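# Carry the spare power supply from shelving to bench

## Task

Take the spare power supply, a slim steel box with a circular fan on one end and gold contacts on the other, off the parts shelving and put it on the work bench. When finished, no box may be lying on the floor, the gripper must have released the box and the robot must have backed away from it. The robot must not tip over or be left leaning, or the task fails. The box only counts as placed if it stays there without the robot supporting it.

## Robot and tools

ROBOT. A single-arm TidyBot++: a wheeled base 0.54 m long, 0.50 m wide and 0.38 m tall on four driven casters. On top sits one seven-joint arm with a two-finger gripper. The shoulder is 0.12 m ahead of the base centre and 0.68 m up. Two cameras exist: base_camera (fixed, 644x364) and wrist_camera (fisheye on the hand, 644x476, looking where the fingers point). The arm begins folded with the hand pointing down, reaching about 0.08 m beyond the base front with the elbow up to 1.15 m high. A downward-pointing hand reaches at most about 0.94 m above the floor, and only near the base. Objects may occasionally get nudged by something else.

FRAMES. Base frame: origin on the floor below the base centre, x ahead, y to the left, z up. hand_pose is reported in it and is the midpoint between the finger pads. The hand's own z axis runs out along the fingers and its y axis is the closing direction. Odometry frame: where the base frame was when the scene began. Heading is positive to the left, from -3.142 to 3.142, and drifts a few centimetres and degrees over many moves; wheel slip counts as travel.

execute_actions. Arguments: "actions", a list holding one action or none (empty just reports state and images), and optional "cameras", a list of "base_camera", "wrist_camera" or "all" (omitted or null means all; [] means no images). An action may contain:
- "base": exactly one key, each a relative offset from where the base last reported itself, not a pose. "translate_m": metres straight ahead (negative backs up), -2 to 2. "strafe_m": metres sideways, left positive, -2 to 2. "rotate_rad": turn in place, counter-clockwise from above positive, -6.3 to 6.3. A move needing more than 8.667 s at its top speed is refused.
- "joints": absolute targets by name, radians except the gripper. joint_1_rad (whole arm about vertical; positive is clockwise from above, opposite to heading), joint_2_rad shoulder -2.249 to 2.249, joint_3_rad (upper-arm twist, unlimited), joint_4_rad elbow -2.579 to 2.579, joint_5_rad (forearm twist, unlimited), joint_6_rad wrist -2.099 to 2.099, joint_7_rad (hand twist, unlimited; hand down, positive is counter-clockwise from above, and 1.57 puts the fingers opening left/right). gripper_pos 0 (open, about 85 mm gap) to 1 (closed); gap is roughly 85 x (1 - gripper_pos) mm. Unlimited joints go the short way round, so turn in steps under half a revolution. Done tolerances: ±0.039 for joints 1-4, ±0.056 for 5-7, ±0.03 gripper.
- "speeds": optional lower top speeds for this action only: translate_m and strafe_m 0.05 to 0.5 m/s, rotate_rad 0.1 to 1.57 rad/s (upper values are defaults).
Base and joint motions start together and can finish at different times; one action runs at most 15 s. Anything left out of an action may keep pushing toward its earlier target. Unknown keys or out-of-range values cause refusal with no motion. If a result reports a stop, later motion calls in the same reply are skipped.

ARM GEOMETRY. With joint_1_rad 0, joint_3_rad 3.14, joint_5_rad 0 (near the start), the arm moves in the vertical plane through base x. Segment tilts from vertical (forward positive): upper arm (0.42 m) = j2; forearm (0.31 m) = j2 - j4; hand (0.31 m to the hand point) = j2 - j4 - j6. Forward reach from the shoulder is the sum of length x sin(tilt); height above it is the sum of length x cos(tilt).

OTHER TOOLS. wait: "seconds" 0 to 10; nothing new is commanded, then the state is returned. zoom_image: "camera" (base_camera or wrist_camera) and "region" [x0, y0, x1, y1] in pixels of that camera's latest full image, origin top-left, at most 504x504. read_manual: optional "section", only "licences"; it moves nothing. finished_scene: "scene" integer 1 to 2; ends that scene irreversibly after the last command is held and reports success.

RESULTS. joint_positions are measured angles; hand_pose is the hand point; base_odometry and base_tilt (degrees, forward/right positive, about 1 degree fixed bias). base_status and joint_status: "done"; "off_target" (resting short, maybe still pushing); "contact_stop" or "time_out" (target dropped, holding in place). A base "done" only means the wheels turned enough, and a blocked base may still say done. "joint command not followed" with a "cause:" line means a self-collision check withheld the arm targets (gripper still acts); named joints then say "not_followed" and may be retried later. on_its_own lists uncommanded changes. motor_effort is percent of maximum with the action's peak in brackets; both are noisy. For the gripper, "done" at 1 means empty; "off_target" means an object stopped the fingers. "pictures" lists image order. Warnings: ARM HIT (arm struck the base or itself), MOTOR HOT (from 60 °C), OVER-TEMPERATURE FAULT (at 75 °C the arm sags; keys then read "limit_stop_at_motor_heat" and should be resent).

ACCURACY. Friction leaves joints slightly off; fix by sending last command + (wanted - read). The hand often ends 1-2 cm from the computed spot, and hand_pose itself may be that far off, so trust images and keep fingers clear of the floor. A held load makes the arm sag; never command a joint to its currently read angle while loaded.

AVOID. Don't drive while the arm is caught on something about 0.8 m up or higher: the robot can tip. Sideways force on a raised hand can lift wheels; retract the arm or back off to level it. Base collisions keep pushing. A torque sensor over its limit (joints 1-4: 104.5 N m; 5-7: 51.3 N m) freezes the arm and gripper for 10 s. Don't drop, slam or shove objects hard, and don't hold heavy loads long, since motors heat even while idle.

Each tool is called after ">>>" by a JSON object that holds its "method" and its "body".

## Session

>>> {"method": "execute_actions", "body": {"actions": [{"joints":{"joint_6_rad":0.5}}]}}

Scene clock: 1.63 s.
base_odometry: x=+0.000 y=+0.000 heading=+0.000 (m, m, rad; odometry frame)
base_tilt: forward=-0.1 right=-0.3 (deg)
base_status: not commanded
joint_positions: joint_1_rad=+0.015 joint_2_rad=-0.314 joint_3_rad=+3.190 joint_4_rad=-2.510 joint_5_rad=+0.015 joint_6_rad=+0.473 joint_7_rad=+1.592 gripper_pos=+0.000
joint_status: all done
motor_effort: joint_1_rad=+0(0) joint_2_rad=-7(7) joint_3_rad=+1(1) joint_4_rad=+18(19) joint_5_rad=+0(0) joint_6_rad=+7(8) joint_7_rad=+0(1) (%)
hand_pose: x=+0.5514 y=-0.0256 z=+0.8509 quat_wxyz=(+0.023, +0.759, -0.013, +0.651) (m; base frame)
pictures: base_camera, wrist_camera
Images, in order (width x height): base_camera 644x364, wrist_camera 644x476.

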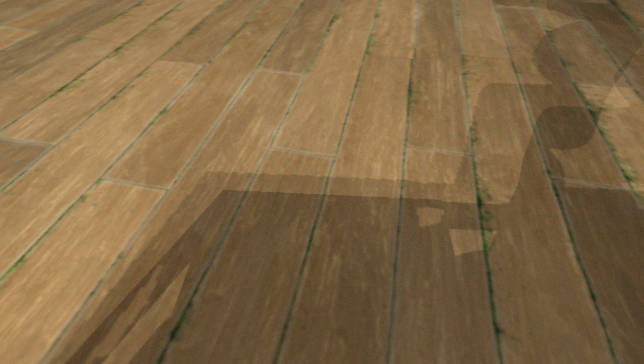

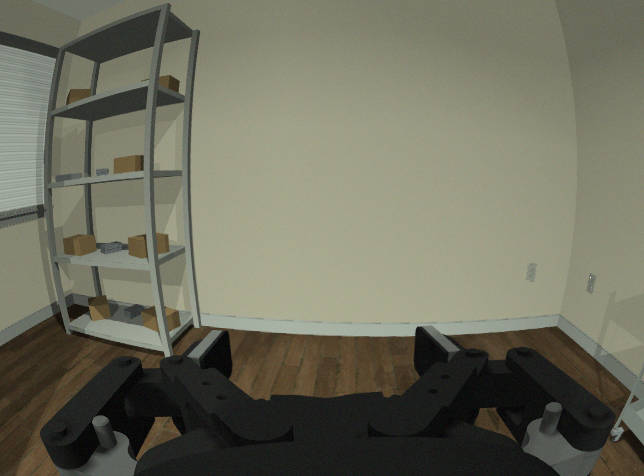

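>>> {"method": "execute_actions", "body": {"actions": [{"base":{"rotate_rad":0.75},"joints":{"joint_1_rad":-0.01,"joint_3_rad":3.125,"joint_2_rad":-0.3,"joint_4_rad":-1.3,"joint_6_rad":-0.9}}], "cameras": ["wrist_camera"]}}

>>> {"method": "execute_actions", "body": {"actions": [{"base":{"translate_m":0.9}}]}}

Scene clock: 10.50 s.
base_odometry: x=+0.000 y=+0.000 heading=+0.750 (m, m, rad; odometry frame)
base_tilt: forward=-0.1 right=-0.2 (deg)
base_status: done
joint_positions: joint_1_rad=+0.004 joint_2_rad=-0.314 joint_3_rad=+3.139 joint_4_rad=-1.309 joint_5_rad=+0.015 joint_6_rad=-0.852 joint_7_rad=+1.592 gripper_pos=+0.000
joint_status: all done
motor_effort: joint_1_rad=+0(0) joint_2_rad=-7(13) joint_3_rad=+1(2) joint_4_rad=+19(22) joint_5_rad=+0(0) joint_6_rad=+7(9) joint_7_rad=+1(1) (%)
hand_pose: x=+0.5522 y=-0.0024 z=+1.1683 quat_wxyz=(+0.014, +0.798, +0.009, +0.603) (m; base frame)
pictures: wrist_camera
Images, in order (width x height): wrist_camera 644x476.

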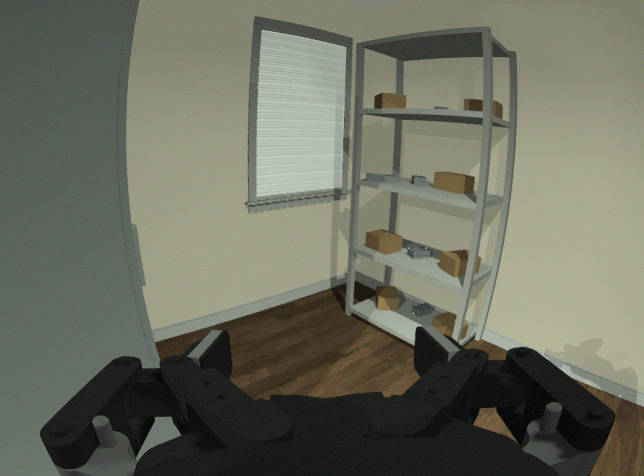

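Scene clock: 13.67 s.
base_odometry: x=+0.658 y=+0.614 heading=+0.750 (m, m, rad; odometry frame)
base_tilt: forward=-0.1 right=-0.2 (deg)
base_status: done
joint_positions: joint_1_rad=+0.003 joint_2_rad=-0.302 joint_3_rad=+3.138 joint_4_rad=-1.308 joint_5_rad=+0.015 joint_6_rad=-0.855 joint_7_rad=+1.592 gripper_pos=+0.000
joint_status: not commanded
motor_effort: joint_1_rad=+0(1) joint_2_rad=-9(11) joint_3_rad=+1(1) joint_4_rad=+19(19) joint_5_rad=+0(0) joint_6_rad=+7(8) joint_7_rad=+0(1) (%)
hand_pose: x=+0.5575 y=-0.0017 z=+1.1628 quat_wxyz=(+0.014, +0.802, +0.009, +0.597) (m; base frame)
pictures: base_camera, wrist_camera
Images, in order (width x height): base_camera 644x364, wrist_camera 644x476.

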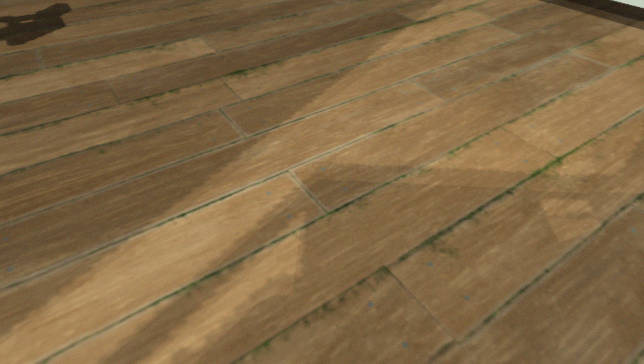

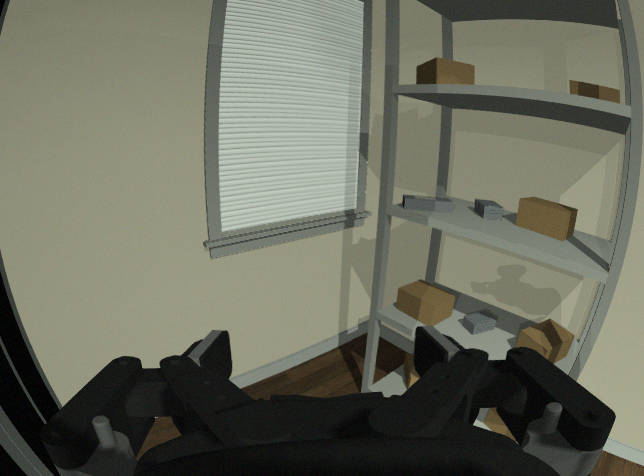

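>>> {"method": "execute_actions", "body": {"actions": [{"base":{"rotate_rad":-0.93}}], "cameras": []}}

>>> {"method": "execute_actions", "body": {"actions": [{"base":{"translate_m":0.3}}], "cameras": []}}

>>> {"method": "execute_actions", "body": {"actions": [{"base":{"strafe_m":0.9}}]}}

Scene clock: 24.30 s.
base_odometry: x=+0.658 y=+0.614 heading=-0.179 (m, m, rad; odometry frame)
base_tilt: forward=+0.0 right=-0.2 (deg)
base_status: done
joint_positions: joint_1_rad=+0.000 joint_2_rad=-0.302 joint_3_rad=+3.132 joint_4_rad=-1.308 joint_5_rad=+0.015 joint_6_rad=-0.855 joint_7_rad=+1.592 gripper_pos=+0.000
joint_status: not commanded
motor_effort: joint_1_rad=+0(2) joint_2_rad=-8(10) joint_3_rad=+2(2) joint_4_rad=+19(19) joint_5_rad=+0(1) joint_6_rad=+7(7) joint_7_rad=+0(0) (%)
hand_pose: x=+0.5575 y=+0.0032 z=+1.1628 quat_wxyz=(+0.012, +0.802, +0.014, +0.597) (m; base frame)
pictures: none
No camera images: the call's "cameras" was empty. Leave "cameras" out to get every camera's image.

Scene clock: 26.20 s.
base_odometry: x=+0.954 y=+0.560 heading=-0.180 (m, m, rad; odometry frame)
base_tilt: forward=+0.0 right=-0.2 (deg)
base_status: done
joint_positions: joint_1_rad=+0.000 joint_2_rad=-0.294 joint_3_rad=+3.132 joint_4_rad=-1.307 joint_5_rad=+0.015 joint_6_rad=-0.856 joint_7_rad=+1.592 gripper_pos=+0.000
joint_status: not commanded
motor_effort: joint_1_rad=-1(0) joint_2_rad=-8(13) joint_3_rad=+1(2) joint_4_rad=+19(20) joint_5_rad=+0(0) joint_6_rad=+7(8) joint_7_rad=+0(0) (%)
hand_pose: x=+0.5614 y=+0.0032 z=+1.1592 quat_wxyz=(+0.012, +0.804, +0.014, +0.594) (m; base frame)
pictures: none
No camera images: the call's "cameras" was empty. Leave "cameras" out to get every camera's image.

Scene clock: 29.37 s.
base_odometry: x=+1.115 y=+1.446 heading=-0.180 (m, m, rad; odometry frame)
base_tilt: forward=+0.0 right=-0.2 (deg)
base_status: done
joint_positions: joint_1_rad=-0.001 joint_2_rad=-0.294 joint_3_rad=+3.129 joint_4_rad=-1.307 joint_5_rad=+0.015 joint_6_rad=-0.856 joint_7_rad=+1.592 gripper_pos=+0.000
joint_status: not commanded
motor_effort: joint_1_rad=+0(2) joint_2_rad=-8(9) joint_3_rad=+1(3) joint_4_rad=+19(19) joint_5_rad=+0(1) joint_6_rad=+7(7) joint_7_rad=+0(1) (%)
hand_pose: x=+0.5613 y=+0.0052 z=+1.1592 quat_wxyz=(+0.011, +0.804, +0.015, +0.594) (m; base frame)
pictures: base_camera, wrist_camera
Images, in order (width x height): base_camera 644x364, wrist_camera 644x476.

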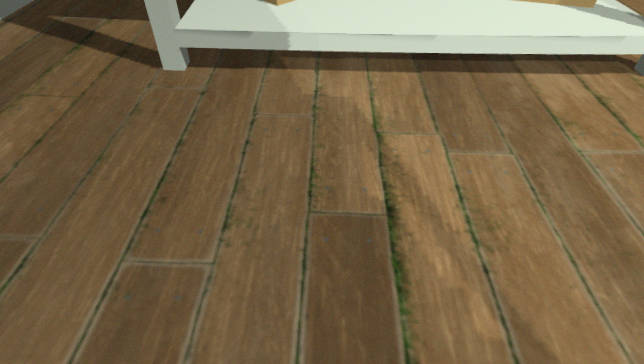

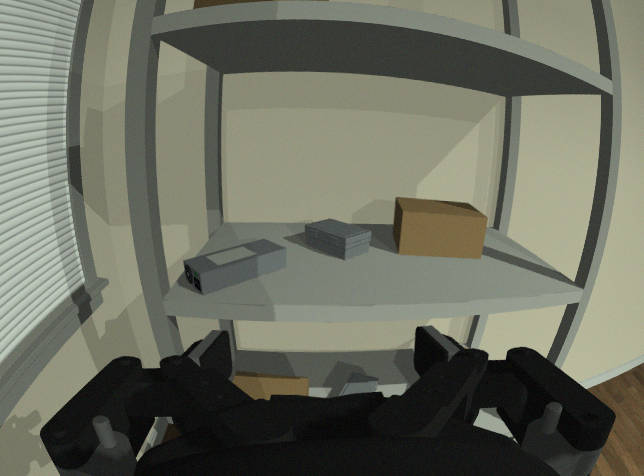

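>>> {"method": "execute_actions", "body": {"actions": [{"base":{"strafe_m":0.09},"joints":{"gripper_pos":1,"joint_2_rad":0.2,"joint_4_rad":-0.96,"joint_6_rad":-1.05,"joint_3_rad":3.14}}], "cameras": []}}

>>> {"method": "execute_actions", "body": {"actions": [{"base":{"translate_m":0.22},"speeds":{"translate_m":0.12}}], "cameras": ["wrist_camera"]}}

Scene clock: 43.83 s.
base_odometry: x=+1.131 y=+1.535 heading=-0.180 (m, m, rad; odometry frame)
base_tilt: forward=+0.0 right=-0.2 (deg)
base_status: done
joint_positions: joint_1_rad=-0.003 joint_2_rad=+0.204 joint_3_rad=+3.130 joint_4_rad=-0.973 joint_5_rad=+0.015 joint_6_rad=-1.002 joint_7_rad=+1.592 gripper_pos=+0.999
joint_status: all done
motor_effort: joint_1_rad=+0(1) joint_2_rad=-28(32) joint_3_rad=+1(4) joint_4_rad=+19(21) joint_5_rad=+0(1) joint_6_rad=+6(7) joint_7_rad=+0(0) (%)
hand_pose: x=+0.7498 y=+0.0061 z=+1.0366 quat_wxyz=(+0.008, +0.886, +0.016, +0.463) (m; base frame)
pictures: none
No camera images: the call's "cameras" was empty. Leave "cameras" out to get every camera's image.

Scene clock: 46.27 s.
base_odometry: x=+1.348 y=+1.495 heading=-0.180 (m, m, rad; odometry frame)
base_tilt: forward=+0.1 right=-0.2 (deg)
base_status: done
joint_positions: joint_1_rad=-0.003 joint_2_rad=+0.203 joint_3_rad=+3.130 joint_4_rad=-0.972 joint_5_rad=+0.015 joint_6_rad=-1.003 joint_7_rad=+1.592 gripper_pos=+0.999
joint_status: not commanded
motor_effort: joint_1_rad=+0(2) joint_2_rad=-29(33) joint_3_rad=+1(0) joint_4_rad=+20(21) joint_5_rad=+0(0) joint_6_rad=+6(7) joint_7_rad=+0(1) (%)
hand_pose: x=+0.7494 y=+0.0061 z=+1.0378 quat_wxyz=(+0.008, +0.886, +0.016, +0.464) (m; base frame)
pictures: wrist_camera
Images, in order (width x height): wrist_camera 644x476.

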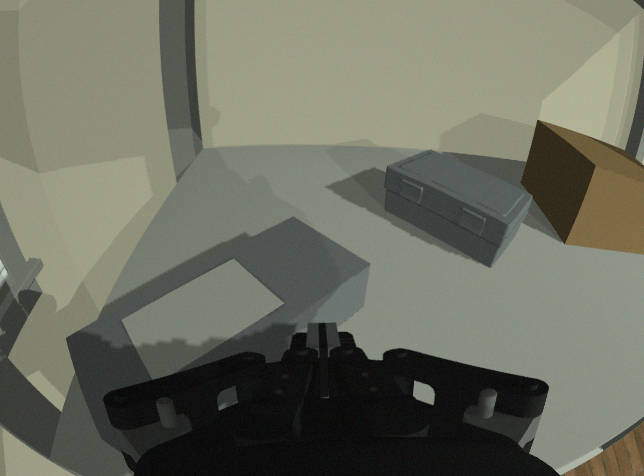

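>>> {"method": "execute_actions", "body": {"actions": [{"base":{"strafe_m":-0.02},"joints":{"joint_4_rad":-1.015}}], "cameras": []}}

>>> {"method": "execute_actions", "body": {"actions": [{"base":{"translate_m":0.09},"speeds":{"translate_m":0.06}}], "cameras": ["wrist_camera"]}}

Scene clock: 55.37 s.
base_odometry: x=+1.344 y=+1.475 heading=-0.179 (m, m, rad; odometry frame)
base_tilt: forward=+0.0 right=-0.2 (deg)
base_status: done
joint_positions: joint_1_rad=-0.005 joint_2_rad=+0.203 joint_3_rad=+3.135 joint_4_rad=-1.010 joint_5_rad=+0.015 joint_6_rad=-1.003 joint_7_rad=+1.592 gripper_pos=+0.999
joint_status: all done
motor_effort: joint_1_rad=+0(2) joint_2_rad=-29(30) joint_3_rad=+1(0) joint_4_rad=+19(20) joint_5_rad=+0(1) joint_6_rad=+6(6) joint_7_rad=+0(0) (%)
hand_pose: x=+0.7468 y=+0.0043 z=+1.0169 quat_wxyz=(+0.009, +0.895, +0.015, +0.446) (m; base frame)
pictures: none
No camera images: the call's "cameras" was empty. Leave "cameras" out to get every camera's image.

Scene clock: 57.33 s.
base_odometry: x=+1.433 y=+1.459 heading=-0.180 (m, m, rad; odometry frame)
base_tilt: forward=+0.0 right=-0.2 (deg)
base_status: done
joint_positions: joint_1_rad=-0.005 joint_2_rad=+0.203 joint_3_rad=+3.135 joint_4_rad=-1.010 joint_5_rad=+0.015 joint_6_rad=-1.007 joint_7_rad=+1.592 gripper_pos=+0.999
joint_status: not commanded
motor_effort: joint_1_rad=-1(2) joint_2_rad=-29(32) joint_3_rad=+0(1) joint_4_rad=+20(20) joint_5_rad=+0(1) joint_6_rad=+6(7) joint_7_rad=+0(0) (%)
hand_pose: x=+0.7459 y=+0.0042 z=+1.0161 quat_wxyz=(+0.009, +0.896, +0.015, +0.445) (m; base frame)
pictures: wrist_camera
Images, in order (width x height): wrist_camera 644x476.

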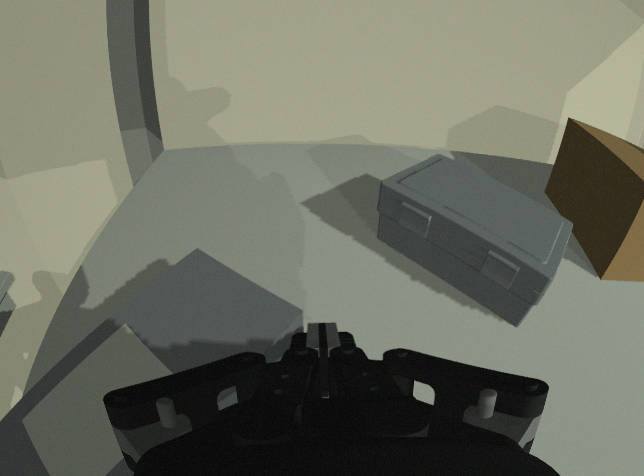

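>>> {"method": "execute_actions", "body": {"actions": [{"base":{"strafe_m":0.07},"speeds":{"strafe_m":0.05}}], "cameras": ["wrist_camera"]}}

>>> {"method": "execute_actions", "body": {"actions": [{"joints":{"joint_4_rad":-0.88}}], "cameras": []}}

>>> {"method": "execute_actions", "body": {"actions": [{"base":{"translate_m":-0.2}}], "cameras": ["wrist_camera"]}}

Scene clock: 66.00 s.
base_odometry: x=+1.446 y=+1.528 heading=-0.180 (m, m, rad; odometry frame)
base_tilt: forward=-0.1 right=-0.3 (deg)
base_status: done
joint_positions: joint_1_rad=+0.006 joint_2_rad=+0.201 joint_3_rad=+3.152 joint_4_rad=-1.010 joint_5_rad=+0.015 joint_6_rad=-1.007 joint_7_rad=+1.592 gripper_pos=+0.999
joint_status: not commanded
motor_effort: joint_1_rad=-3(6) joint_2_rad=-26(29) joint_3_rad=-2(4) joint_4_rad=+18(20) joint_5_rad=-2(4) joint_6_rad=+5(6) joint_7_rad=+0(0) (%)
hand_pose: x=+0.7456 y=-0.0116 z=+1.0168 quat_wxyz=(+0.016, +0.895, +0.004, +0.445) (m; base frame)
pictures: wrist_camera
Images, in order (width x height): wrist_camera 644x476.

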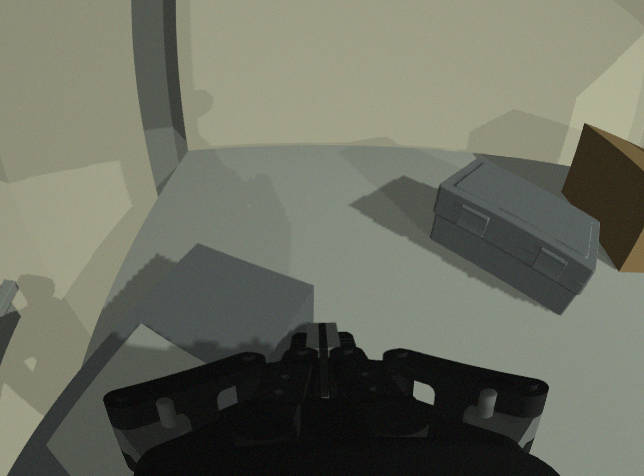

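Scene clock: 67.03 s.
base_odometry: x=+1.446 y=+1.528 heading=-0.180 (m, m, rad; odometry frame)
base_tilt: forward=+0.0 right=-0.3 (deg)
base_status: not commanded
joint_positions: joint_1_rad=+0.003 joint_2_rad=+0.200 joint_3_rad=+3.151 joint_4_rad=-0.885 joint_5_rad=+0.015 joint_6_rad=-1.008 joint_7_rad=+1.592 gripper_pos=+0.999
joint_status: all done
motor_effort: joint_1_rad=+0(3) joint_2_rad=-28(31) joint_3_rad=+1(1) joint_4_rad=+19(21) joint_5_rad=+0(2) joint_6_rad=+7(7) joint_7_rad=+1(0) (%)
hand_pose: x=+0.7504 y=-0.0094 z=+1.0856 quat_wxyz=(+0.017, +0.866, +0.005, +0.500) (m; base frame)
pictures: none
No camera images: the call's "cameras" was empty. Leave "cameras" out to get every camera's image.

Scene clock: 68.67 s.
base_odometry: x=+1.249 y=+1.564 heading=-0.180 (m, m, rad; odometry frame)
base_tilt: forward=+0.0 right=-0.2 (deg)
base_status: done
joint_positions: joint_1_rad=+0.002 joint_2_rad=+0.193 joint_3_rad=+3.151 joint_4_rad=-0.884 joint_5_rad=+0.015 joint_6_rad=-1.009 joint_7_rad=+1.592 gripper_pos=+0.999
joint_status: not commanded
motor_effort: joint_1_rad=-1(0) joint_2_rad=-27(33) joint_3_rad=+1(1) joint_4_rad=+19(21) joint_5_rad=+0(0) joint_6_rad=+7(7) joint_7_rad=+0(1) (%)
hand_pose: x=+0.7474 y=-0.0092 z=+1.0903 quat_wxyz=(+0.016, +0.864, +0.005, +0.503) (m; base frame)
pictures: wrist_camera
Images, in order (width x height): wrist_camera 644x476.

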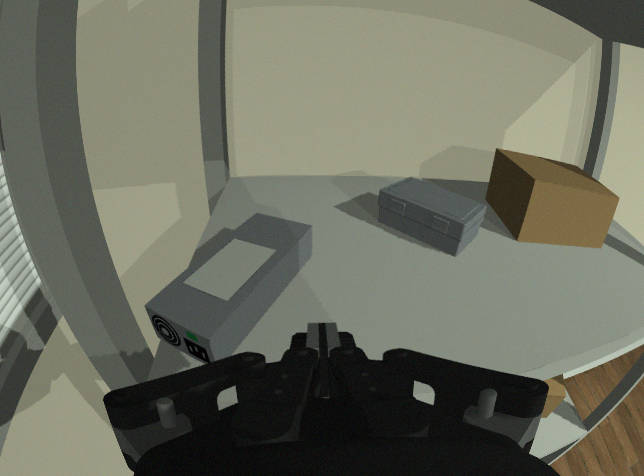

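>>> {"method": "execute_actions", "body": {"actions": [{"base":{"strafe_m":-0.33}}], "cameras": []}}

>>> {"method": "execute_actions", "body": {"actions": [{"joints":{"joint_1_rad":-0.62,"joint_7_rad":2.25,"gripper_pos":0}}], "cameras": []}}

>>> {"method": "execute_actions", "body": {"actions": [{"base":{"translate_m":0.28},"speeds":{"translate_m":0.12}}], "cameras": ["wrist_camera"]}}

Scene clock: 98.10 s.
base_odometry: x=+1.189 y=+1.239 heading=-0.180 (m, m, rad; odometry frame)
base_tilt: forward=+0.0 right=-0.2 (deg)
base_status: done
joint_positions: joint_1_rad=-0.003 joint_2_rad=+0.193 joint_3_rad=+3.147 joint_4_rad=-0.884 joint_5_rad=+0.015 joint_6_rad=-1.009 joint_7_rad=+1.592 gripper_pos=+0.999
joint_status: not commanded
motor_effort: joint_1_rad=+0(4) joint_2_rad=-27(28) joint_3_rad=+1(1) joint_4_rad=+19(19) joint_5_rad=+0(1) joint_6_rad=+7(7) joint_7_rad=+0(0) (%)
hand_pose: x=+0.7475 y=-0.0041 z=+1.0904 quat_wxyz=(+0.014, +0.864, +0.008, +0.504) (m; base frame)
pictures: none
No camera images: the call's "cameras" was empty. Leave "cameras" out to get every camera's image.

Scene clock: 99.93 s.
base_odometry: x=+1.189 y=+1.239 heading=-0.180 (m, m, rad; odometry frame)
base_tilt: forward=+0.0 right=-0.2 (deg)
base_status: not commanded
joint_positions: joint_1_rad=-0.611 joint_2_rad=+0.193 joint_3_rad=+3.143 joint_4_rad=-0.884 joint_5_rad=+0.015 joint_6_rad=-1.009 joint_7_rad=+2.216 gripper_pos=+0.000
joint_status: all done
motor_effort: joint_1_rad=+0(1) joint_2_rad=-28(29) joint_3_rad=+1(0) joint_4_rad=+19(19) joint_5_rad=+0(0) joint_6_rad=+7(6) joint_7_rad=+0(0) (%)
hand_pose: x=+0.6356 y=+0.3579 z=+1.0904 quat_wxyz=(+0.017, +0.699, +0.508, +0.503) (m; base frame)
pictures: none
No camera images: the call's "cameras" was empty. Leave "cameras" out to get every camera's image.

Scene clock: 102.87 s.
base_odometry: x=+1.465 y=+1.189 heading=-0.180 (m, m, rad; odometry frame)
base_tilt: forward=+0.0 right=-0.3 (deg)
base_status: done
joint_positions: joint_1_rad=-0.612 joint_2_rad=+0.196 joint_3_rad=+3.143 joint_4_rad=-0.884 joint_5_rad=+0.015 joint_6_rad=-1.009 joint_7_rad=+2.216 gripper_pos=+0.000
joint_status: not commanded
motor_effort: joint_1_rad=-1(2) joint_2_rad=-28(31) joint_3_rad=+1(0) joint_4_rad=+19(20) joint_5_rad=+0(1) joint_6_rad=+6(7) joint_7_rad=+1(0) (%)
hand_pose: x=+0.6363 y=+0.3592 z=+1.0883 quat_wxyz=(+0.016, +0.699, +0.508, +0.502) (m; base frame)
pictures: wrist_camera
Images, in order (width x height): wrist_camera 644x476.

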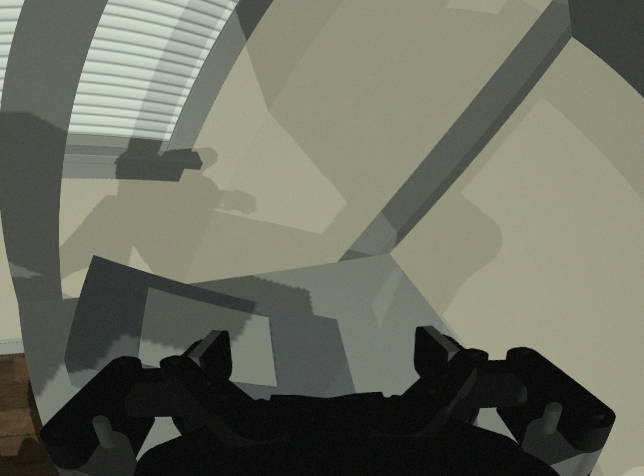

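>>> {"method": "execute_actions", "body": {"actions": [{"base":{"strafe_m":0.11},"speeds":{"strafe_m":0.06}}], "cameras": ["wrist_camera"]}}

>>> {"method": "execute_actions", "body": {"actions": [{"joints":{"joint_6_rad":-1.2}}], "cameras": ["wrist_camera"]}}

Scene clock: 111.33 s.
base_odometry: x=+1.485 y=+1.297 heading=-0.180 (m, m, rad; odometry frame)
base_tilt: forward=+0.0 right=-0.3 (deg)
base_status: done
joint_positions: joint_1_rad=-0.610 joint_2_rad=+0.196 joint_3_rad=+3.147 joint_4_rad=-0.884 joint_5_rad=+0.015 joint_6_rad=-1.009 joint_7_rad=+2.217 gripper_pos=+0.000
joint_status: not commanded
motor_effort: joint_1_rad=-3(7) joint_2_rad=-28(30) joint_3_rad=-1(4) joint_4_rad=+19(19) joint_5_rad=-2(4) joint_6_rad=+6(7) joint_7_rad=+0(0) (%)
hand_pose: x=+0.6381 y=+0.3566 z=+1.0883 quat_wxyz=(+0.018, +0.700, +0.507, +0.502) (m; base frame)
pictures: wrist_camera
Images, in order (width x height): wrist_camera 644x476.

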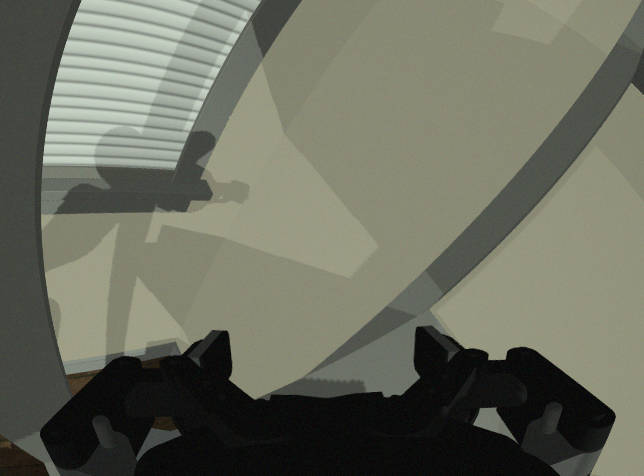

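Scene clock: 111.97 s.
base_odometry: x=+1.485 y=+1.297 heading=-0.180 (m, m, rad; odometry frame)
base_tilt: forward=+0.0 right=-0.2 (deg)
base_status: not commanded
joint_positions: joint_1_rad=-0.607 joint_2_rad=+0.196 joint_3_rad=+3.149 joint_4_rad=-0.879 joint_5_rad=+0.015 joint_6_rad=-1.143 joint_7_rad=+2.217 gripper_pos=+0.000
joint_status: joint_6_rad off_target (ended at -1.143, target -1.200)
motor_effort: joint_1_rad=-4(5) joint_2_rad=-27(28) joint_3_rad=-2(3) joint_4_rad=+18(19) joint_5_rad=-3(4) joint_6_rad=+4(5) joint_7_rad=+0(2) (%)
hand_pose: x=+0.6214 y=+0.3406 z=+1.0564 quat_wxyz=(+0.019, +0.727, +0.522, +0.445) (m; base frame)
pictures: wrist_camera
Images, in order (width x height): wrist_camera 644x476.

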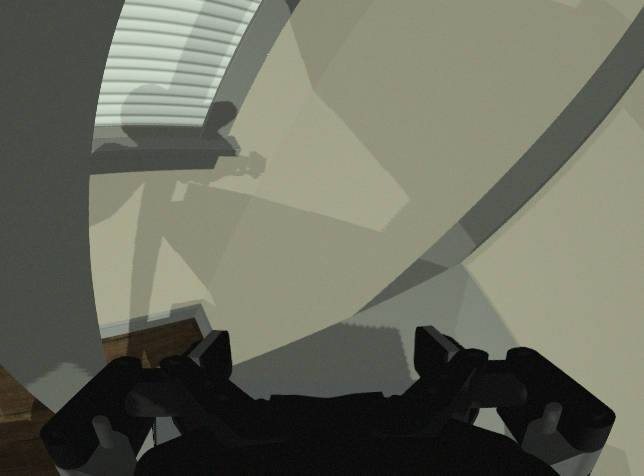

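Touching the post lightly; finger is past the box. Lower and drag.

>>> {"method": "execute_actions", "body": {"actions": [{"base":{"strafe_m":-0.015},"joints":{"joint_4_rad":-0.94}}], "cameras": ["wrist_camera"]}}

>>> {"method": "execute_actions", "body": {"actions": [{"base":{"strafe_m":-0.1},"speeds":{"strafe_m":0.05}}], "cameras": ["wrist_camera"]}}

Scene clock: 118.80 s.
base_odometry: x=+1.482 y=+1.282 heading=-0.180 (m, m, rad; odometry frame)
base_tilt: forward=+0.0 right=-0.2 (deg)
base_status: done
joint_positions: joint_1_rad=-0.619 joint_2_rad=+0.183 joint_3_rad=+3.142 joint_4_rad=-0.896 joint_5_rad=+0.015 joint_6_rad=-1.143 joint_7_rad=+2.217 gripper_pos=+0.000
joint_status: joint_4_rad off_target (ended at -0.896, target -0.940)
motor_effort: joint_1_rad=+0(4) joint_2_rad=-21(30) joint_3_rad=+1(2) joint_4_rad=+12(17) joint_5_rad=+1(2) joint_6_rad=-2(4) joint_7_rad=+1(2) (%)
hand_pose: x=+0.6105 y=+0.3465 z=+1.0554 quat_wxyz=(+0.014, +0.723, +0.530, +0.444) (m; base frame)
pictures: wrist_camera
Images, in order (width x height): wrist_camera 644x476.

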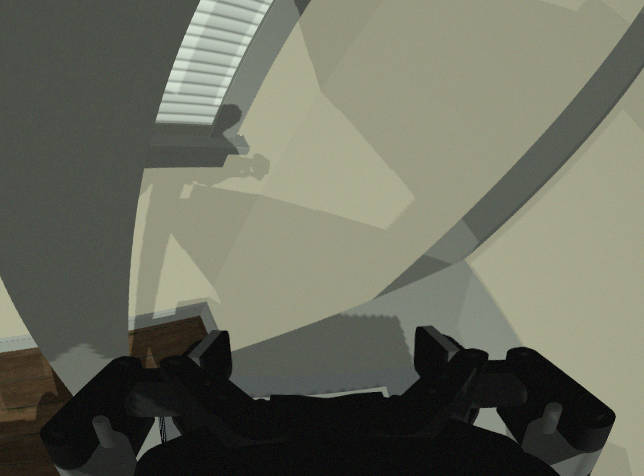

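Scene clock: 121.27 s.
base_odometry: x=+1.464 y=+1.184 heading=-0.180 (m, m, rad; odometry frame)
base_tilt: forward=-0.1 right=-0.3 (deg)
base_status: done
joint_positions: joint_1_rad=-0.636 joint_2_rad=+0.181 joint_3_rad=+3.128 joint_4_rad=-0.903 joint_5_rad=+0.011 joint_6_rad=-1.143 joint_7_rad=+2.217 gripper_pos=+0.000
joint_status: not commanded
motor_effort: joint_1_rad=+4(5) joint_2_rad=-23(25) joint_3_rad=+5(5) joint_4_rad=+13(15) joint_5_rad=+4(6) joint_6_rad=+0(3) joint_7_rad=+1(2) (%)
hand_pose: x=+0.5986 y=+0.3609 z=+1.0527 quat_wxyz=(+0.004, +0.716, +0.541, +0.442) (m; base frame)
pictures: wrist_camera
Images, in order (width x height): wrist_camera 644x476.

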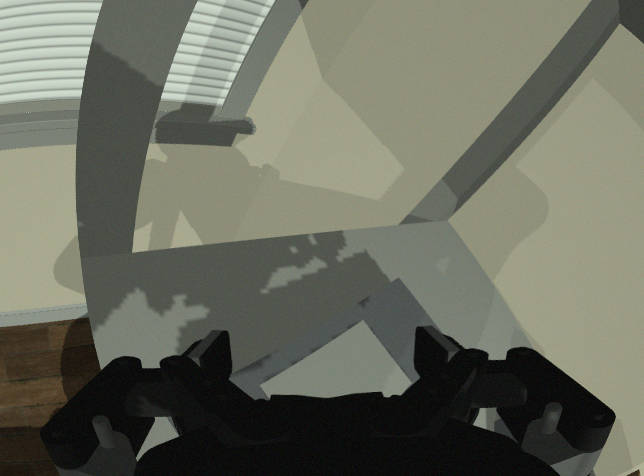

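>>> {"method": "execute_actions", "body": {"actions": [{"joints":{"joint_4_rad":-0.8}}], "cameras": []}}

>>> {"method": "execute_actions", "body": {"actions": [{"base":{"translate_m":-0.38},"joints":{"joint_7_rad":1.535}}], "cameras": []}}

>>> {"method": "execute_actions", "body": {"actions": [{"base":{"strafe_m":0.33},"joints":{"joint_1_rad":0.01,"joint_2_rad":0.0,"joint_4_rad":-1.52,"joint_6_rad":-0.34}}]}}

Scene clock: 137.03 s.
base_odometry: x=+1.464 y=+1.184 heading=-0.180 (m, m, rad; odometry frame)
base_tilt: forward=+0.0 right=-0.3 (deg)
base_status: not commanded
joint_positions: joint_1_rad=-0.628 joint_2_rad=+0.194 joint_3_rad=+3.132 joint_4_rad=-0.808 joint_5_rad=+0.011 joint_6_rad=-1.153 joint_7_rad=+2.217 gripper_pos=+0.000
joint_status: all done
motor_effort: joint_1_rad=+0(4) joint_2_rad=-27(29) joint_3_rad=+0(4) joint_4_rad=+18(19) joint_5_rad=+0(4) joint_6_rad=+6(6) joint_7_rad=+0(1) (%)
hand_pose: x=+0.6073 y=+0.3581 z=+1.0926 quat_wxyz=(+0.007, +0.706, +0.526, +0.474) (m; base frame)
pictures: none
No camera images: the call's "cameras" was empty. Leave "cameras" out to get every camera's image.

Scene clock: 139.13 s.
base_odometry: x=+1.090 y=+1.252 heading=-0.180 (m, m, rad; odometry frame)
base_tilt: forward=-0.1 right=-0.2 (deg)
base_status: done
joint_positions: joint_1_rad=-0.627 joint_2_rad=+0.192 joint_3_rad=+3.132 joint_4_rad=-0.808 joint_5_rad=+0.011 joint_6_rad=-1.154 joint_7_rad=+1.549 gripper_pos=+0.000
joint_status: all done
motor_effort: joint_1_rad=+0(2) joint_2_rad=-26(31) joint_3_rad=+1(2) joint_4_rad=+18(19) joint_5_rad=+0(1) joint_6_rad=+6(7) joint_7_rad=+0(0) (%)
hand_pose: x=+0.6069 y=+0.3571 z=+1.0934 quat_wxyz=(-0.149, +0.840, +0.265, +0.450) (m; base frame)
pictures: none
No camera images: the call's "cameras" was empty. Leave "cameras" out to get every camera's image.

Scene clock: 141.13 s.
base_odometry: x=+1.149 y=+1.577 heading=-0.180 (m, m, rad; odometry frame)
base_tilt: forward=+0.0 right=-0.3 (deg)
base_status: done
joint_positions: joint_1_rad=-0.003 joint_2_rad=+0.018 joint_3_rad=+3.133 joint_4_rad=-1.508 joint_5_rad=+0.011 joint_6_rad=-0.387 joint_7_rad=+1.549 gripper_pos=+0.000
joint_status: all done
motor_effort: joint_1_rad=-1(3) joint_2_rad=-23(27) joint_3_rad=+1(1) joint_4_rad=+21(22) joint_5_rad=+0(1) joint_6_rad=+7(7) joint_7_rad=+0(1) (%)
hand_pose: x=+0.7336 y=+0.0076 z=+1.0118 quat_wxyz=(-0.005, +0.817, -0.001, +0.576) (m; base frame)
pictures: base_camera, wrist_camera
Images, in order (width x height): base_camera 644x364, wrist_camera 644x476.

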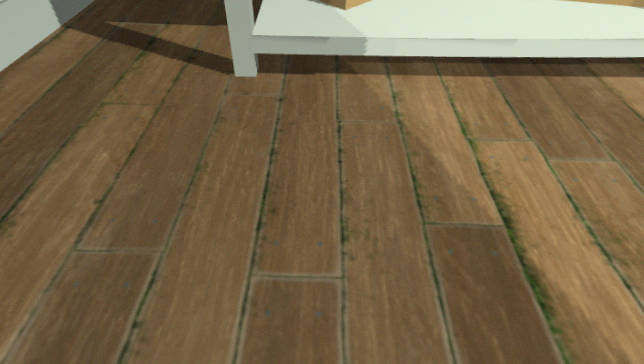

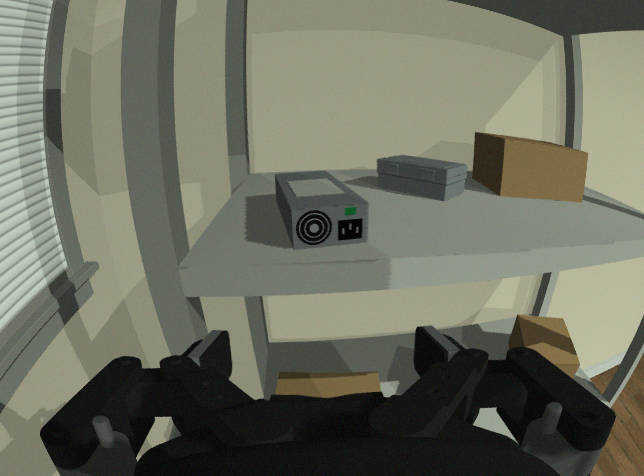

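>>> {"method": "execute_actions", "body": {"actions": [{"base":{"strafe_m":-0.22}}], "cameras": []}}

>>> {"method": "execute_actions", "body": {"actions": [{"base":{"rotate_rad":0.22}}], "cameras": []}}

>>> {"method": "execute_actions", "body": {"actions": [{"base":{"translate_m":0.15},"speeds":{"translate_m":0.12}}], "cameras": ["wrist_camera"]}}

Scene clock: 150.27 s.
base_odometry: x=+1.110 y=+1.360 heading=-0.180 (m, m, rad; odometry frame)
base_tilt: forward=+0.0 right=-0.2 (deg)
base_status: done
joint_positions: joint_1_rad=+0.005 joint_2_rad=+0.015 joint_3_rad=+3.136 joint_4_rad=-1.510 joint_5_rad=+0.011 joint_6_rad=-0.385 joint_7_rad=+1.549 gripper_pos=+0.000
joint_status: not commanded
motor_effort: joint_1_rad=-1(3) joint_2_rad=-23(25) joint_3_rad=+1(4) joint_4_rad=+21(22) joint_5_rad=+0(1) joint_6_rad=+7(7) joint_7_rad=+1(0) (%)
hand_pose: x=+0.7329 y=+0.0001 z=+1.0129 quat_wxyz=(-0.002, +0.817, -0.006, +0.577) (m; base frame)
pictures: none
No camera images: the call's "cameras" was empty. Leave "cameras" out to get every camera's image.

Scene clock: 151.47 s.
base_odometry: x=+1.110 y=+1.360 heading=+0.040 (m, m, rad; odometry frame)
base_tilt: forward=+0.1 right=-0.2 (deg)
base_status: done
joint_positions: joint_1_rad=+0.005 joint_2_rad=+0.015 joint_3_rad=+3.135 joint_4_rad=-1.510 joint_5_rad=+0.011 joint_6_rad=-0.385 joint_7_rad=+1.549 gripper_pos=+0.000
joint_status: not commanded
motor_effort: joint_1_rad=-1(3) joint_2_rad=-23(24) joint_3_rad=+1(4) joint_4_rad=+21(22) joint_5_rad=+0(1) joint_6_rad=+7(7) joint_7_rad=+0(1) (%)
hand_pose: x=+0.7329 y=+0.0015 z=+1.0130 quat_wxyz=(-0.002, +0.816, -0.005, +0.577) (m; base frame)
pictures: none
No camera images: the call's "cameras" was empty. Leave "cameras" out to get every camera's image.

Scene clock: 153.30 s.
base_odometry: x=+1.260 y=+1.366 heading=+0.041 (m, m, rad; odometry frame)
base_tilt: forward=+0.0 right=-0.2 (deg)
base_status: done
joint_positions: joint_1_rad=+0.005 joint_2_rad=+0.007 joint_3_rad=+3.135 joint_4_rad=-1.511 joint_5_rad=+0.011 joint_6_rad=-0.385 joint_7_rad=+1.549 gripper_pos=+0.000
joint_status: not commanded
motor_effort: joint_1_rad=+0(1) joint_2_rad=-23(27) joint_3_rad=+1(0) joint_4_rad=+21(22) joint_5_rad=+0(0) joint_6_rad=+7(8) joint_7_rad=+0(0) (%)
hand_pose: x=+0.7302 y=+0.0015 z=+1.0177 quat_wxyz=(-0.002, +0.814, -0.005, +0.581) (m; base frame)
pictures: wrist_camera
Images, in order (width x height): wrist_camera 644x476.

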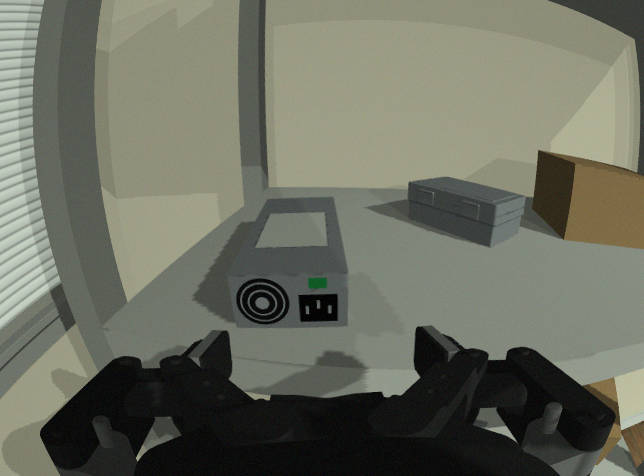

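>>> {"method": "execute_actions", "body": {"actions": [{"base":{"strafe_m":0.021},"speeds":{"strafe_m":0.05},"joints":{"joint_4_rad":-1.535}}], "cameras": []}}

>>> {"method": "execute_actions", "body": {"actions": [{"base":{"translate_m":0.055},"speeds":{"translate_m":0.06}}], "cameras": ["wrist_camera"]}}

Scene clock: 162.37 s.
base_odometry: x=+1.259 y=+1.387 heading=+0.041 (m, m, rad; odometry frame)
base_tilt: forward=-0.1 right=-0.2 (deg)
base_status: done
joint_positions: joint_1_rad=+0.005 joint_2_rad=+0.007 joint_3_rad=+3.135 joint_4_rad=-1.525 joint_5_rad=+0.011 joint_6_rad=-0.385 joint_7_rad=+1.549 gripper_pos=+0.000
joint_status: all done
motor_effort: joint_1_rad=+0(1) joint_2_rad=-23(24) joint_3_rad=+1(3) joint_4_rad=+21(22) joint_5_rad=+0(0) joint_6_rad=+7(8) joint_7_rad=+0(0) (%)
hand_pose: x=+0.7289 y=+0.0009 z=+1.0092 quat_wxyz=(-0.002, +0.818, -0.006, +0.575) (m; base frame)
pictures: none
No camera images: the call's "cameras" was empty. Leave "cameras" out to get every camera's image.

Scene clock: 163.77 s.
base_odometry: x=+1.314 y=+1.390 heading=+0.041 (m, m, rad; odometry frame)
base_tilt: forward=+0.0 right=-0.2 (deg)
base_status: done
joint_positions: joint_1_rad=+0.005 joint_2_rad=+0.005 joint_3_rad=+3.135 joint_4_rad=-1.525 joint_5_rad=+0.011 joint_6_rad=-0.384 joint_7_rad=+1.549 gripper_pos=+0.000
joint_status: not commanded
motor_effort: joint_1_rad=+0(1) joint_2_rad=-22(27) joint_3_rad=+1(0) joint_4_rad=+21(22) joint_5_rad=+0(0) joint_6_rad=+7(8) joint_7_rad=+1(1) (%)
hand_pose: x=+0.7284 y=+0.0009 z=+1.0101 quat_wxyz=(-0.002, +0.818, -0.006, +0.575) (m; base frame)
pictures: wrist_camera
Images, in order (width x height): wrist_camera 644x476.

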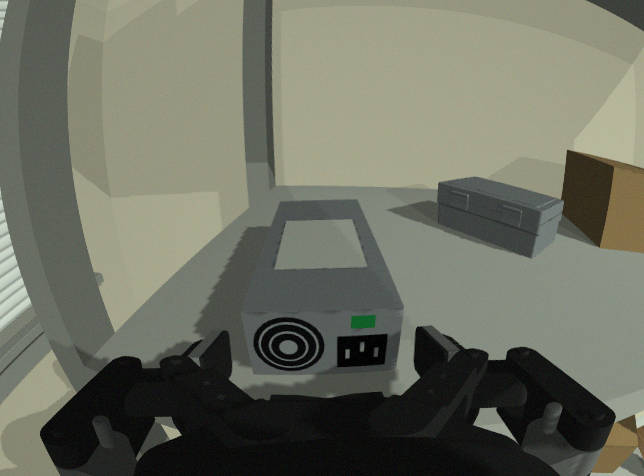

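>>> {"method": "execute_actions", "body": {"actions": [{"base":{"translate_m":0.055},"speeds":{"translate_m":0.05},"joints":{"joint_4_rad":-1.545}}], "cameras": []}}

>>> {"method": "execute_actions", "body": {"actions": [{"joints":{"gripper_pos":1}}], "cameras": []}}

>>> {"method": "execute_actions", "body": {"actions": [{"joints":{"joint_2_rad":-0.1,"joint_4_rad":-1.44,"joint_6_rad":-0.28}}], "cameras": ["wrist_camera"]}}

Scene clock: 171.47 s.
base_odometry: x=+1.369 y=+1.392 heading=+0.041 (m, m, rad; odometry frame)
base_tilt: forward=+0.0 right=-0.2 (deg)
base_status: done
joint_positions: joint_1_rad=+0.005 joint_2_rad=+0.003 joint_3_rad=+3.135 joint_4_rad=-1.534 joint_5_rad=+0.011 joint_6_rad=-0.384 joint_7_rad=+1.549 gripper_pos=+0.000
joint_status: all done
motor_effort: joint_1_rad=+0(1) joint_2_rad=-23(27) joint_3_rad=+1(1) joint_4_rad=+21(22) joint_5_rad=+0(0) joint_6_rad=+7(7) joint_7_rad=+1(0) (%)
hand_pose: x=+0.7269 y=+0.0009 z=+1.0060 quat_wxyz=(-0.002, +0.820, -0.006, +0.573) (m; base frame)
pictures: none
No camera images: the call's "cameras" was empty. Leave "cameras" out to get every camera's image.

Scene clock: 172.57 s.
base_odometry: x=+1.369 y=+1.392 heading=+0.041 (m, m, rad; odometry frame)
base_tilt: forward=+0.1 right=-0.2 (deg)
base_status: not commanded
joint_positions: joint_1_rad=+0.005 joint_2_rad=+0.001 joint_3_rad=+3.135 joint_4_rad=-1.535 joint_5_rad=+0.011 joint_6_rad=-0.384 joint_7_rad=+1.549 gripper_pos=+0.169
joint_status: gripper_pos off_target (ended at +0.169, target +1.000)
motor_effort: joint_1_rad=+1(2) joint_2_rad=-22(24) joint_3_rad=+2(3) joint_4_rad=+20(22) joint_5_rad=-1(1) joint_6_rad=+7(9) joint_7_rad=-1(0) (%)
hand_pose: x=+0.7261 y=+0.0008 z=+1.0072 quat_wxyz=(-0.002, +0.819, -0.006, +0.574) (m; base frame)
pictures: none
No camera images: the call's "cameras" was empty. Leave "cameras" out to get every camera's image.

Scene clock: 173.80 s.
base_odometry: x=+1.369 y=+1.392 heading=+0.041 (m, m, rad; odometry frame)
base_tilt: forward=+0.0 right=-0.2 (deg)
base_status: not commanded
joint_positions: joint_1_rad=+0.005 joint_2_rad=-0.030 joint_3_rad=+3.135 joint_4_rad=-1.506 joint_5_rad=+0.011 joint_6_rad=-0.384 joint_7_rad=+1.549 gripper_pos=+0.169
joint_status: joint_2_rad off_target (ended at -0.030, target -0.100); joint_4_rad off_target (ended at -1.506, target -1.440); joint_6_rad off_target (ended at -0.384, target -0.280)
motor_effort: joint_1_rad=+0(1) joint_2_rad=-32(34) joint_3_rad=+1(2) joint_4_rad=+31(33) joint_5_rad=+0(1) joint_6_rad=+17(18) joint_7_rad=+1(0) (%)
hand_pose: x=+0.7175 y=+0.0009 z=+1.0437 quat_wxyz=(-0.002, +0.801, -0.005, +0.598) (m; base frame)
pictures: wrist_camera
Images, in order (width x height): wrist_camera 644x476.

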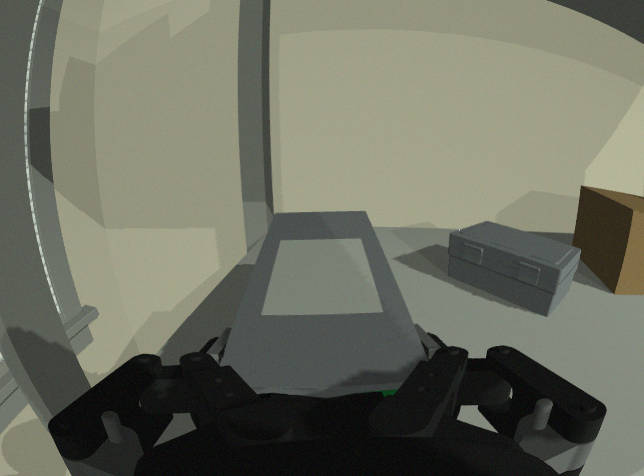

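>>> {"method": "execute_actions", "body": {"actions": [{"base":{"translate_m":-0.26},"speeds":{"translate_m":0.25}}], "cameras": []}}

>>> {"method": "execute_actions", "body": {"actions": [{"joints":{"joint_2_rad":-0.45,"joint_4_rad":-2.1,"joint_6_rad":0.05}}], "cameras": []}}

>>> {"method": "execute_actions", "body": {"actions": [{"base":{"rotate_rad":-2.0},"speeds":{"rotate_rad":0.8}}]}}

Scene clock: 181.80 s.
base_odometry: x=+1.109 y=+1.382 heading=+0.041 (m, m, rad; odometry frame)
base_tilt: forward=+0.0 right=-0.3 (deg)
base_status: done
joint_positions: joint_1_rad=+0.005 joint_2_rad=-0.042 joint_3_rad=+3.136 joint_4_rad=-1.504 joint_5_rad=+0.011 joint_6_rad=-0.384 joint_7_rad=+1.549 gripper_pos=+0.169
joint_status: not commanded
motor_effort: joint_1_rad=+0(3) joint_2_rad=-33(38) joint_3_rad=+1(1) joint_4_rad=+32(33) joint_5_rad=+0(0) joint_6_rad=+17(18) joint_7_rad=+1(0) (%)
hand_pose: x=+0.7133 y=+0.0005 z=+1.0520 quat_wxyz=(-0.002, +0.797, -0.006, +0.604) (m; base frame)
pictures: none
No camera images: the call's "cameras" was empty. Leave "cameras" out to get every camera's image.

Scene clock: 183.70 s.
base_odometry: x=+1.109 y=+1.382 heading=+0.041 (m, m, rad; odometry frame)
base_tilt: forward=-0.1 right=-0.2 (deg)
base_status: not commanded
joint_positions: joint_1_rad=+0.005 joint_2_rad=-0.391 joint_3_rad=+3.136 joint_4_rad=-2.146 joint_5_rad=+0.011 joint_6_rad=-0.062 joint_7_rad=+1.549 gripper_pos=+0.169
joint_status: joint_2_rad off_target (ended at -0.391, target -0.450); joint_4_rad off_target (ended at -2.146, target -2.100); joint_6_rad off_target (ended at -0.062, target +0.050)
motor_effort: joint_1_rad=-1(1) joint_2_rad=-15(33) joint_3_rad=+1(1) joint_4_rad=+31(32) joint_5_rad=+0(0) joint_6_rad=+16(17) joint_7_rad=+1(1) (%)
hand_pose: x=+0.5696 y=+0.0018 z=+0.9374 quat_wxyz=(-0.002, +0.789, -0.004, +0.615) (m; base frame)
pictures: none
No camera images: the call's "cameras" was empty. Leave "cameras" out to get every camera's image.

Scene clock: 187.00 s.
base_odometry: x=+1.109 y=+1.381 heading=-1.959 (m, m, rad; odometry frame)
base_tilt: forward=+0.0 right=-0.2 (deg)
base_status: done
joint_positions: joint_1_rad=+0.009 joint_2_rad=-0.391 joint_3_rad=+3.141 joint_4_rad=-2.146 joint_5_rad=+0.011 joint_6_rad=-0.061 joint_7_rad=+1.549 gripper_pos=+0.169
joint_status: not commanded
motor_effort: joint_1_rad=+0(2) joint_2_rad=-15(16) joint_3_rad=+1(4) joint_4_rad=+31(31) joint_5_rad=+0(0) joint_6_rad=+17(17) joint_7_rad=+0(0) (%)
hand_pose: x=+0.5698 y=-0.0027 z=+0.9378 quat_wxyz=(-0.001, +0.788, -0.008, +0.615) (m; base frame)
pictures: base_camera, wrist_camera
Images, in order (width x height): base_camera 644x364, wrist_camera 644x476.

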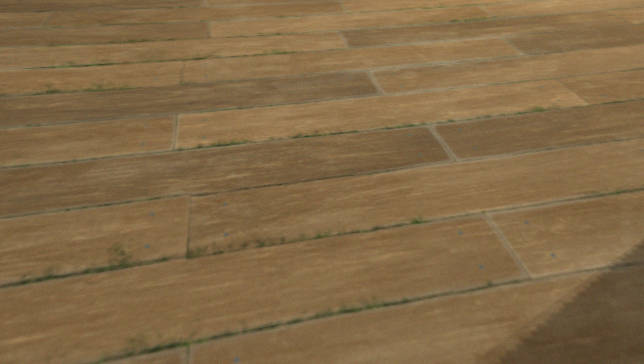

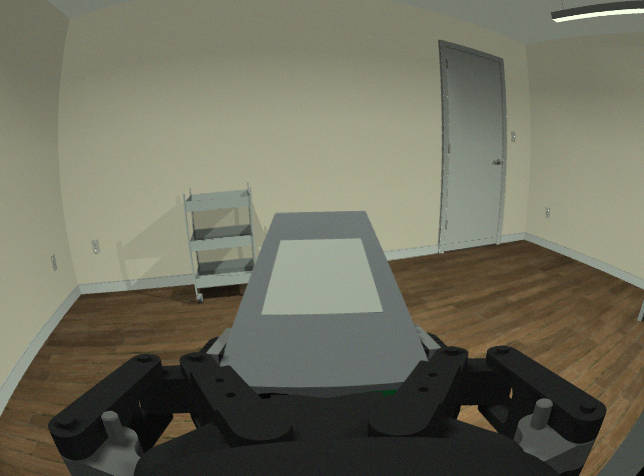

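>>> {"method": "execute_actions", "body": {"actions": [{"base":{"translate_m":1.3}}], "cameras": []}}

>>> {"method": "execute_actions", "body": {"actions": [{"base":{"rotate_rad":-1.36},"speeds":{"rotate_rad":0.8}}]}}

Scene clock: 195.17 s.
base_odometry: x=+0.617 y=+0.178 heading=-1.959 (m, m, rad; odometry frame)
base_tilt: forward=+0.0 right=-0.2 (deg)
base_status: done
joint_positions: joint_1_rad=+0.009 joint_2_rad=-0.401 joint_3_rad=+3.141 joint_4_rad=-2.146 joint_5_rad=+0.011 joint_6_rad=-0.058 joint_7_rad=+1.549 gripper_pos=+0.169
joint_status: not commanded
motor_effort: joint_1_rad=-1(0) joint_2_rad=-15(19) joint_3_rad=+2(2) joint_4_rad=+31(32) joint_5_rad=+0(0) joint_6_rad=+17(18) joint_7_rad=+0(1) (%)
hand_pose: x=+0.5674 y=-0.0027 z=+0.9427 quat_wxyz=(-0.001, +0.784, -0.008, +0.620) (m; base frame)
pictures: none
No camera images: the call's "cameras" was empty. Leave "cameras" out to get every camera's image.

Scene clock: 197.67 s.
base_odometry: x=+0.617 y=+0.178 heading=+2.964 (m, m, rad; odometry frame)
base_tilt: forward=+0.0 right=-0.3 (deg)
base_status: done
joint_positions: joint_1_rad=+0.010 joint_2_rad=-0.401 joint_3_rad=+3.142 joint_4_rad=-2.146 joint_5_rad=+0.011 joint_6_rad=-0.058 joint_7_rad=+1.549 gripper_pos=+0.169
joint_status: not commanded
motor_effort: joint_1_rad=+0(3) joint_2_rad=-15(16) joint_3_rad=+1(4) joint_4_rad=+31(31) joint_5_rad=+0(0) joint_6_rad=+17(17) joint_7_rad=+1(1) (%)
hand_pose: x=+0.5674 y=-0.0038 z=+0.9427 quat_wxyz=(+0.000, +0.784, -0.009, +0.620) (m; base frame)
pictures: base_camera, wrist_camera
Images, in order (width x height): base_camera 644x364, wrist_camera 644x476.

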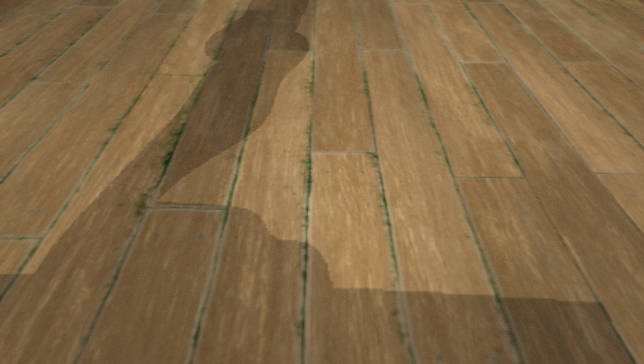

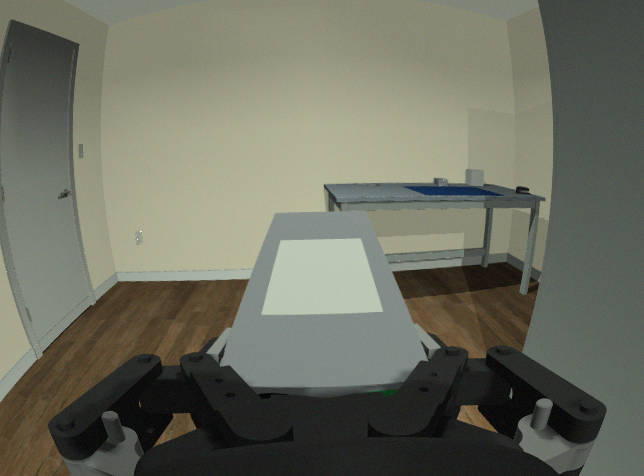

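>>> {"method": "execute_actions", "body": {"actions": [{"base":{"translate_m":1.65}}], "cameras": []}}

>>> {"method": "execute_actions", "body": {"actions": [{"base":{"strafe_m":-0.3}}]}}

Scene clock: 206.50 s.
base_odometry: x=-1.007 y=+0.471 heading=+2.964 (m, m, rad; odometry frame)
base_tilt: forward=+0.0 right=-0.2 (deg)
base_status: done
joint_positions: joint_1_rad=+0.010 joint_2_rad=-0.403 joint_3_rad=+3.142 joint_4_rad=-2.147 joint_5_rad=+0.011 joint_6_rad=-0.057 joint_7_rad=+1.549 gripper_pos=+0.169
joint_status: not commanded
motor_effort: joint_1_rad=+0(0) joint_2_rad=-15(18) joint_3_rad=+1(2) joint_4_rad=+31(32) joint_5_rad=+0(0) joint_6_rad=+17(17) joint_7_rad=+0(1) (%)
hand_pose: x=+0.5668 y=-0.0038 z=+0.9438 quat_wxyz=(+0.000, +0.784, -0.009, +0.621) (m; base frame)
pictures: none
No camera images: the call's "cameras" was empty. Leave "cameras" out to get every camera's image.

Scene clock: 208.40 s.
base_odometry: x=-0.954 y=+0.766 heading=+2.964 (m, m, rad; odometry frame)
base_tilt: forward=+0.0 right=-0.2 (deg)
base_status: done
joint_positions: joint_1_rad=+0.010 joint_2_rad=-0.403 joint_3_rad=+3.146 joint_4_rad=-2.147 joint_5_rad=+0.011 joint_6_rad=-0.057 joint_7_rad=+1.549 gripper_pos=+0.169
joint_status: not commanded
motor_effort: joint_1_rad=+0(2) joint_2_rad=-15(16) joint_3_rad=+1(3) joint_4_rad=+31(32) joint_5_rad=+0(0) joint_6_rad=+17(18) joint_7_rad=+0(1) (%)
hand_pose: x=+0.5668 y=-0.0056 z=+0.9439 quat_wxyz=(+0.000, +0.783, -0.011, +0.621) (m; base frame)
pictures: base_camera, wrist_camera
Images, in order (width x height): base_camera 644x364, wrist_camera 644x476.

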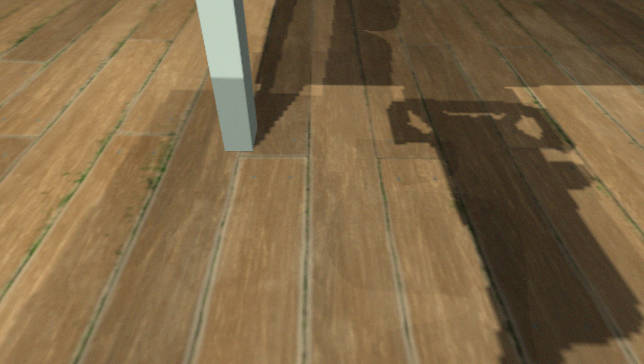

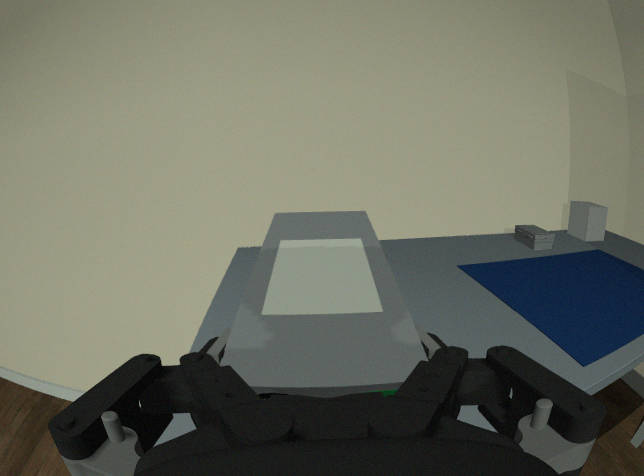

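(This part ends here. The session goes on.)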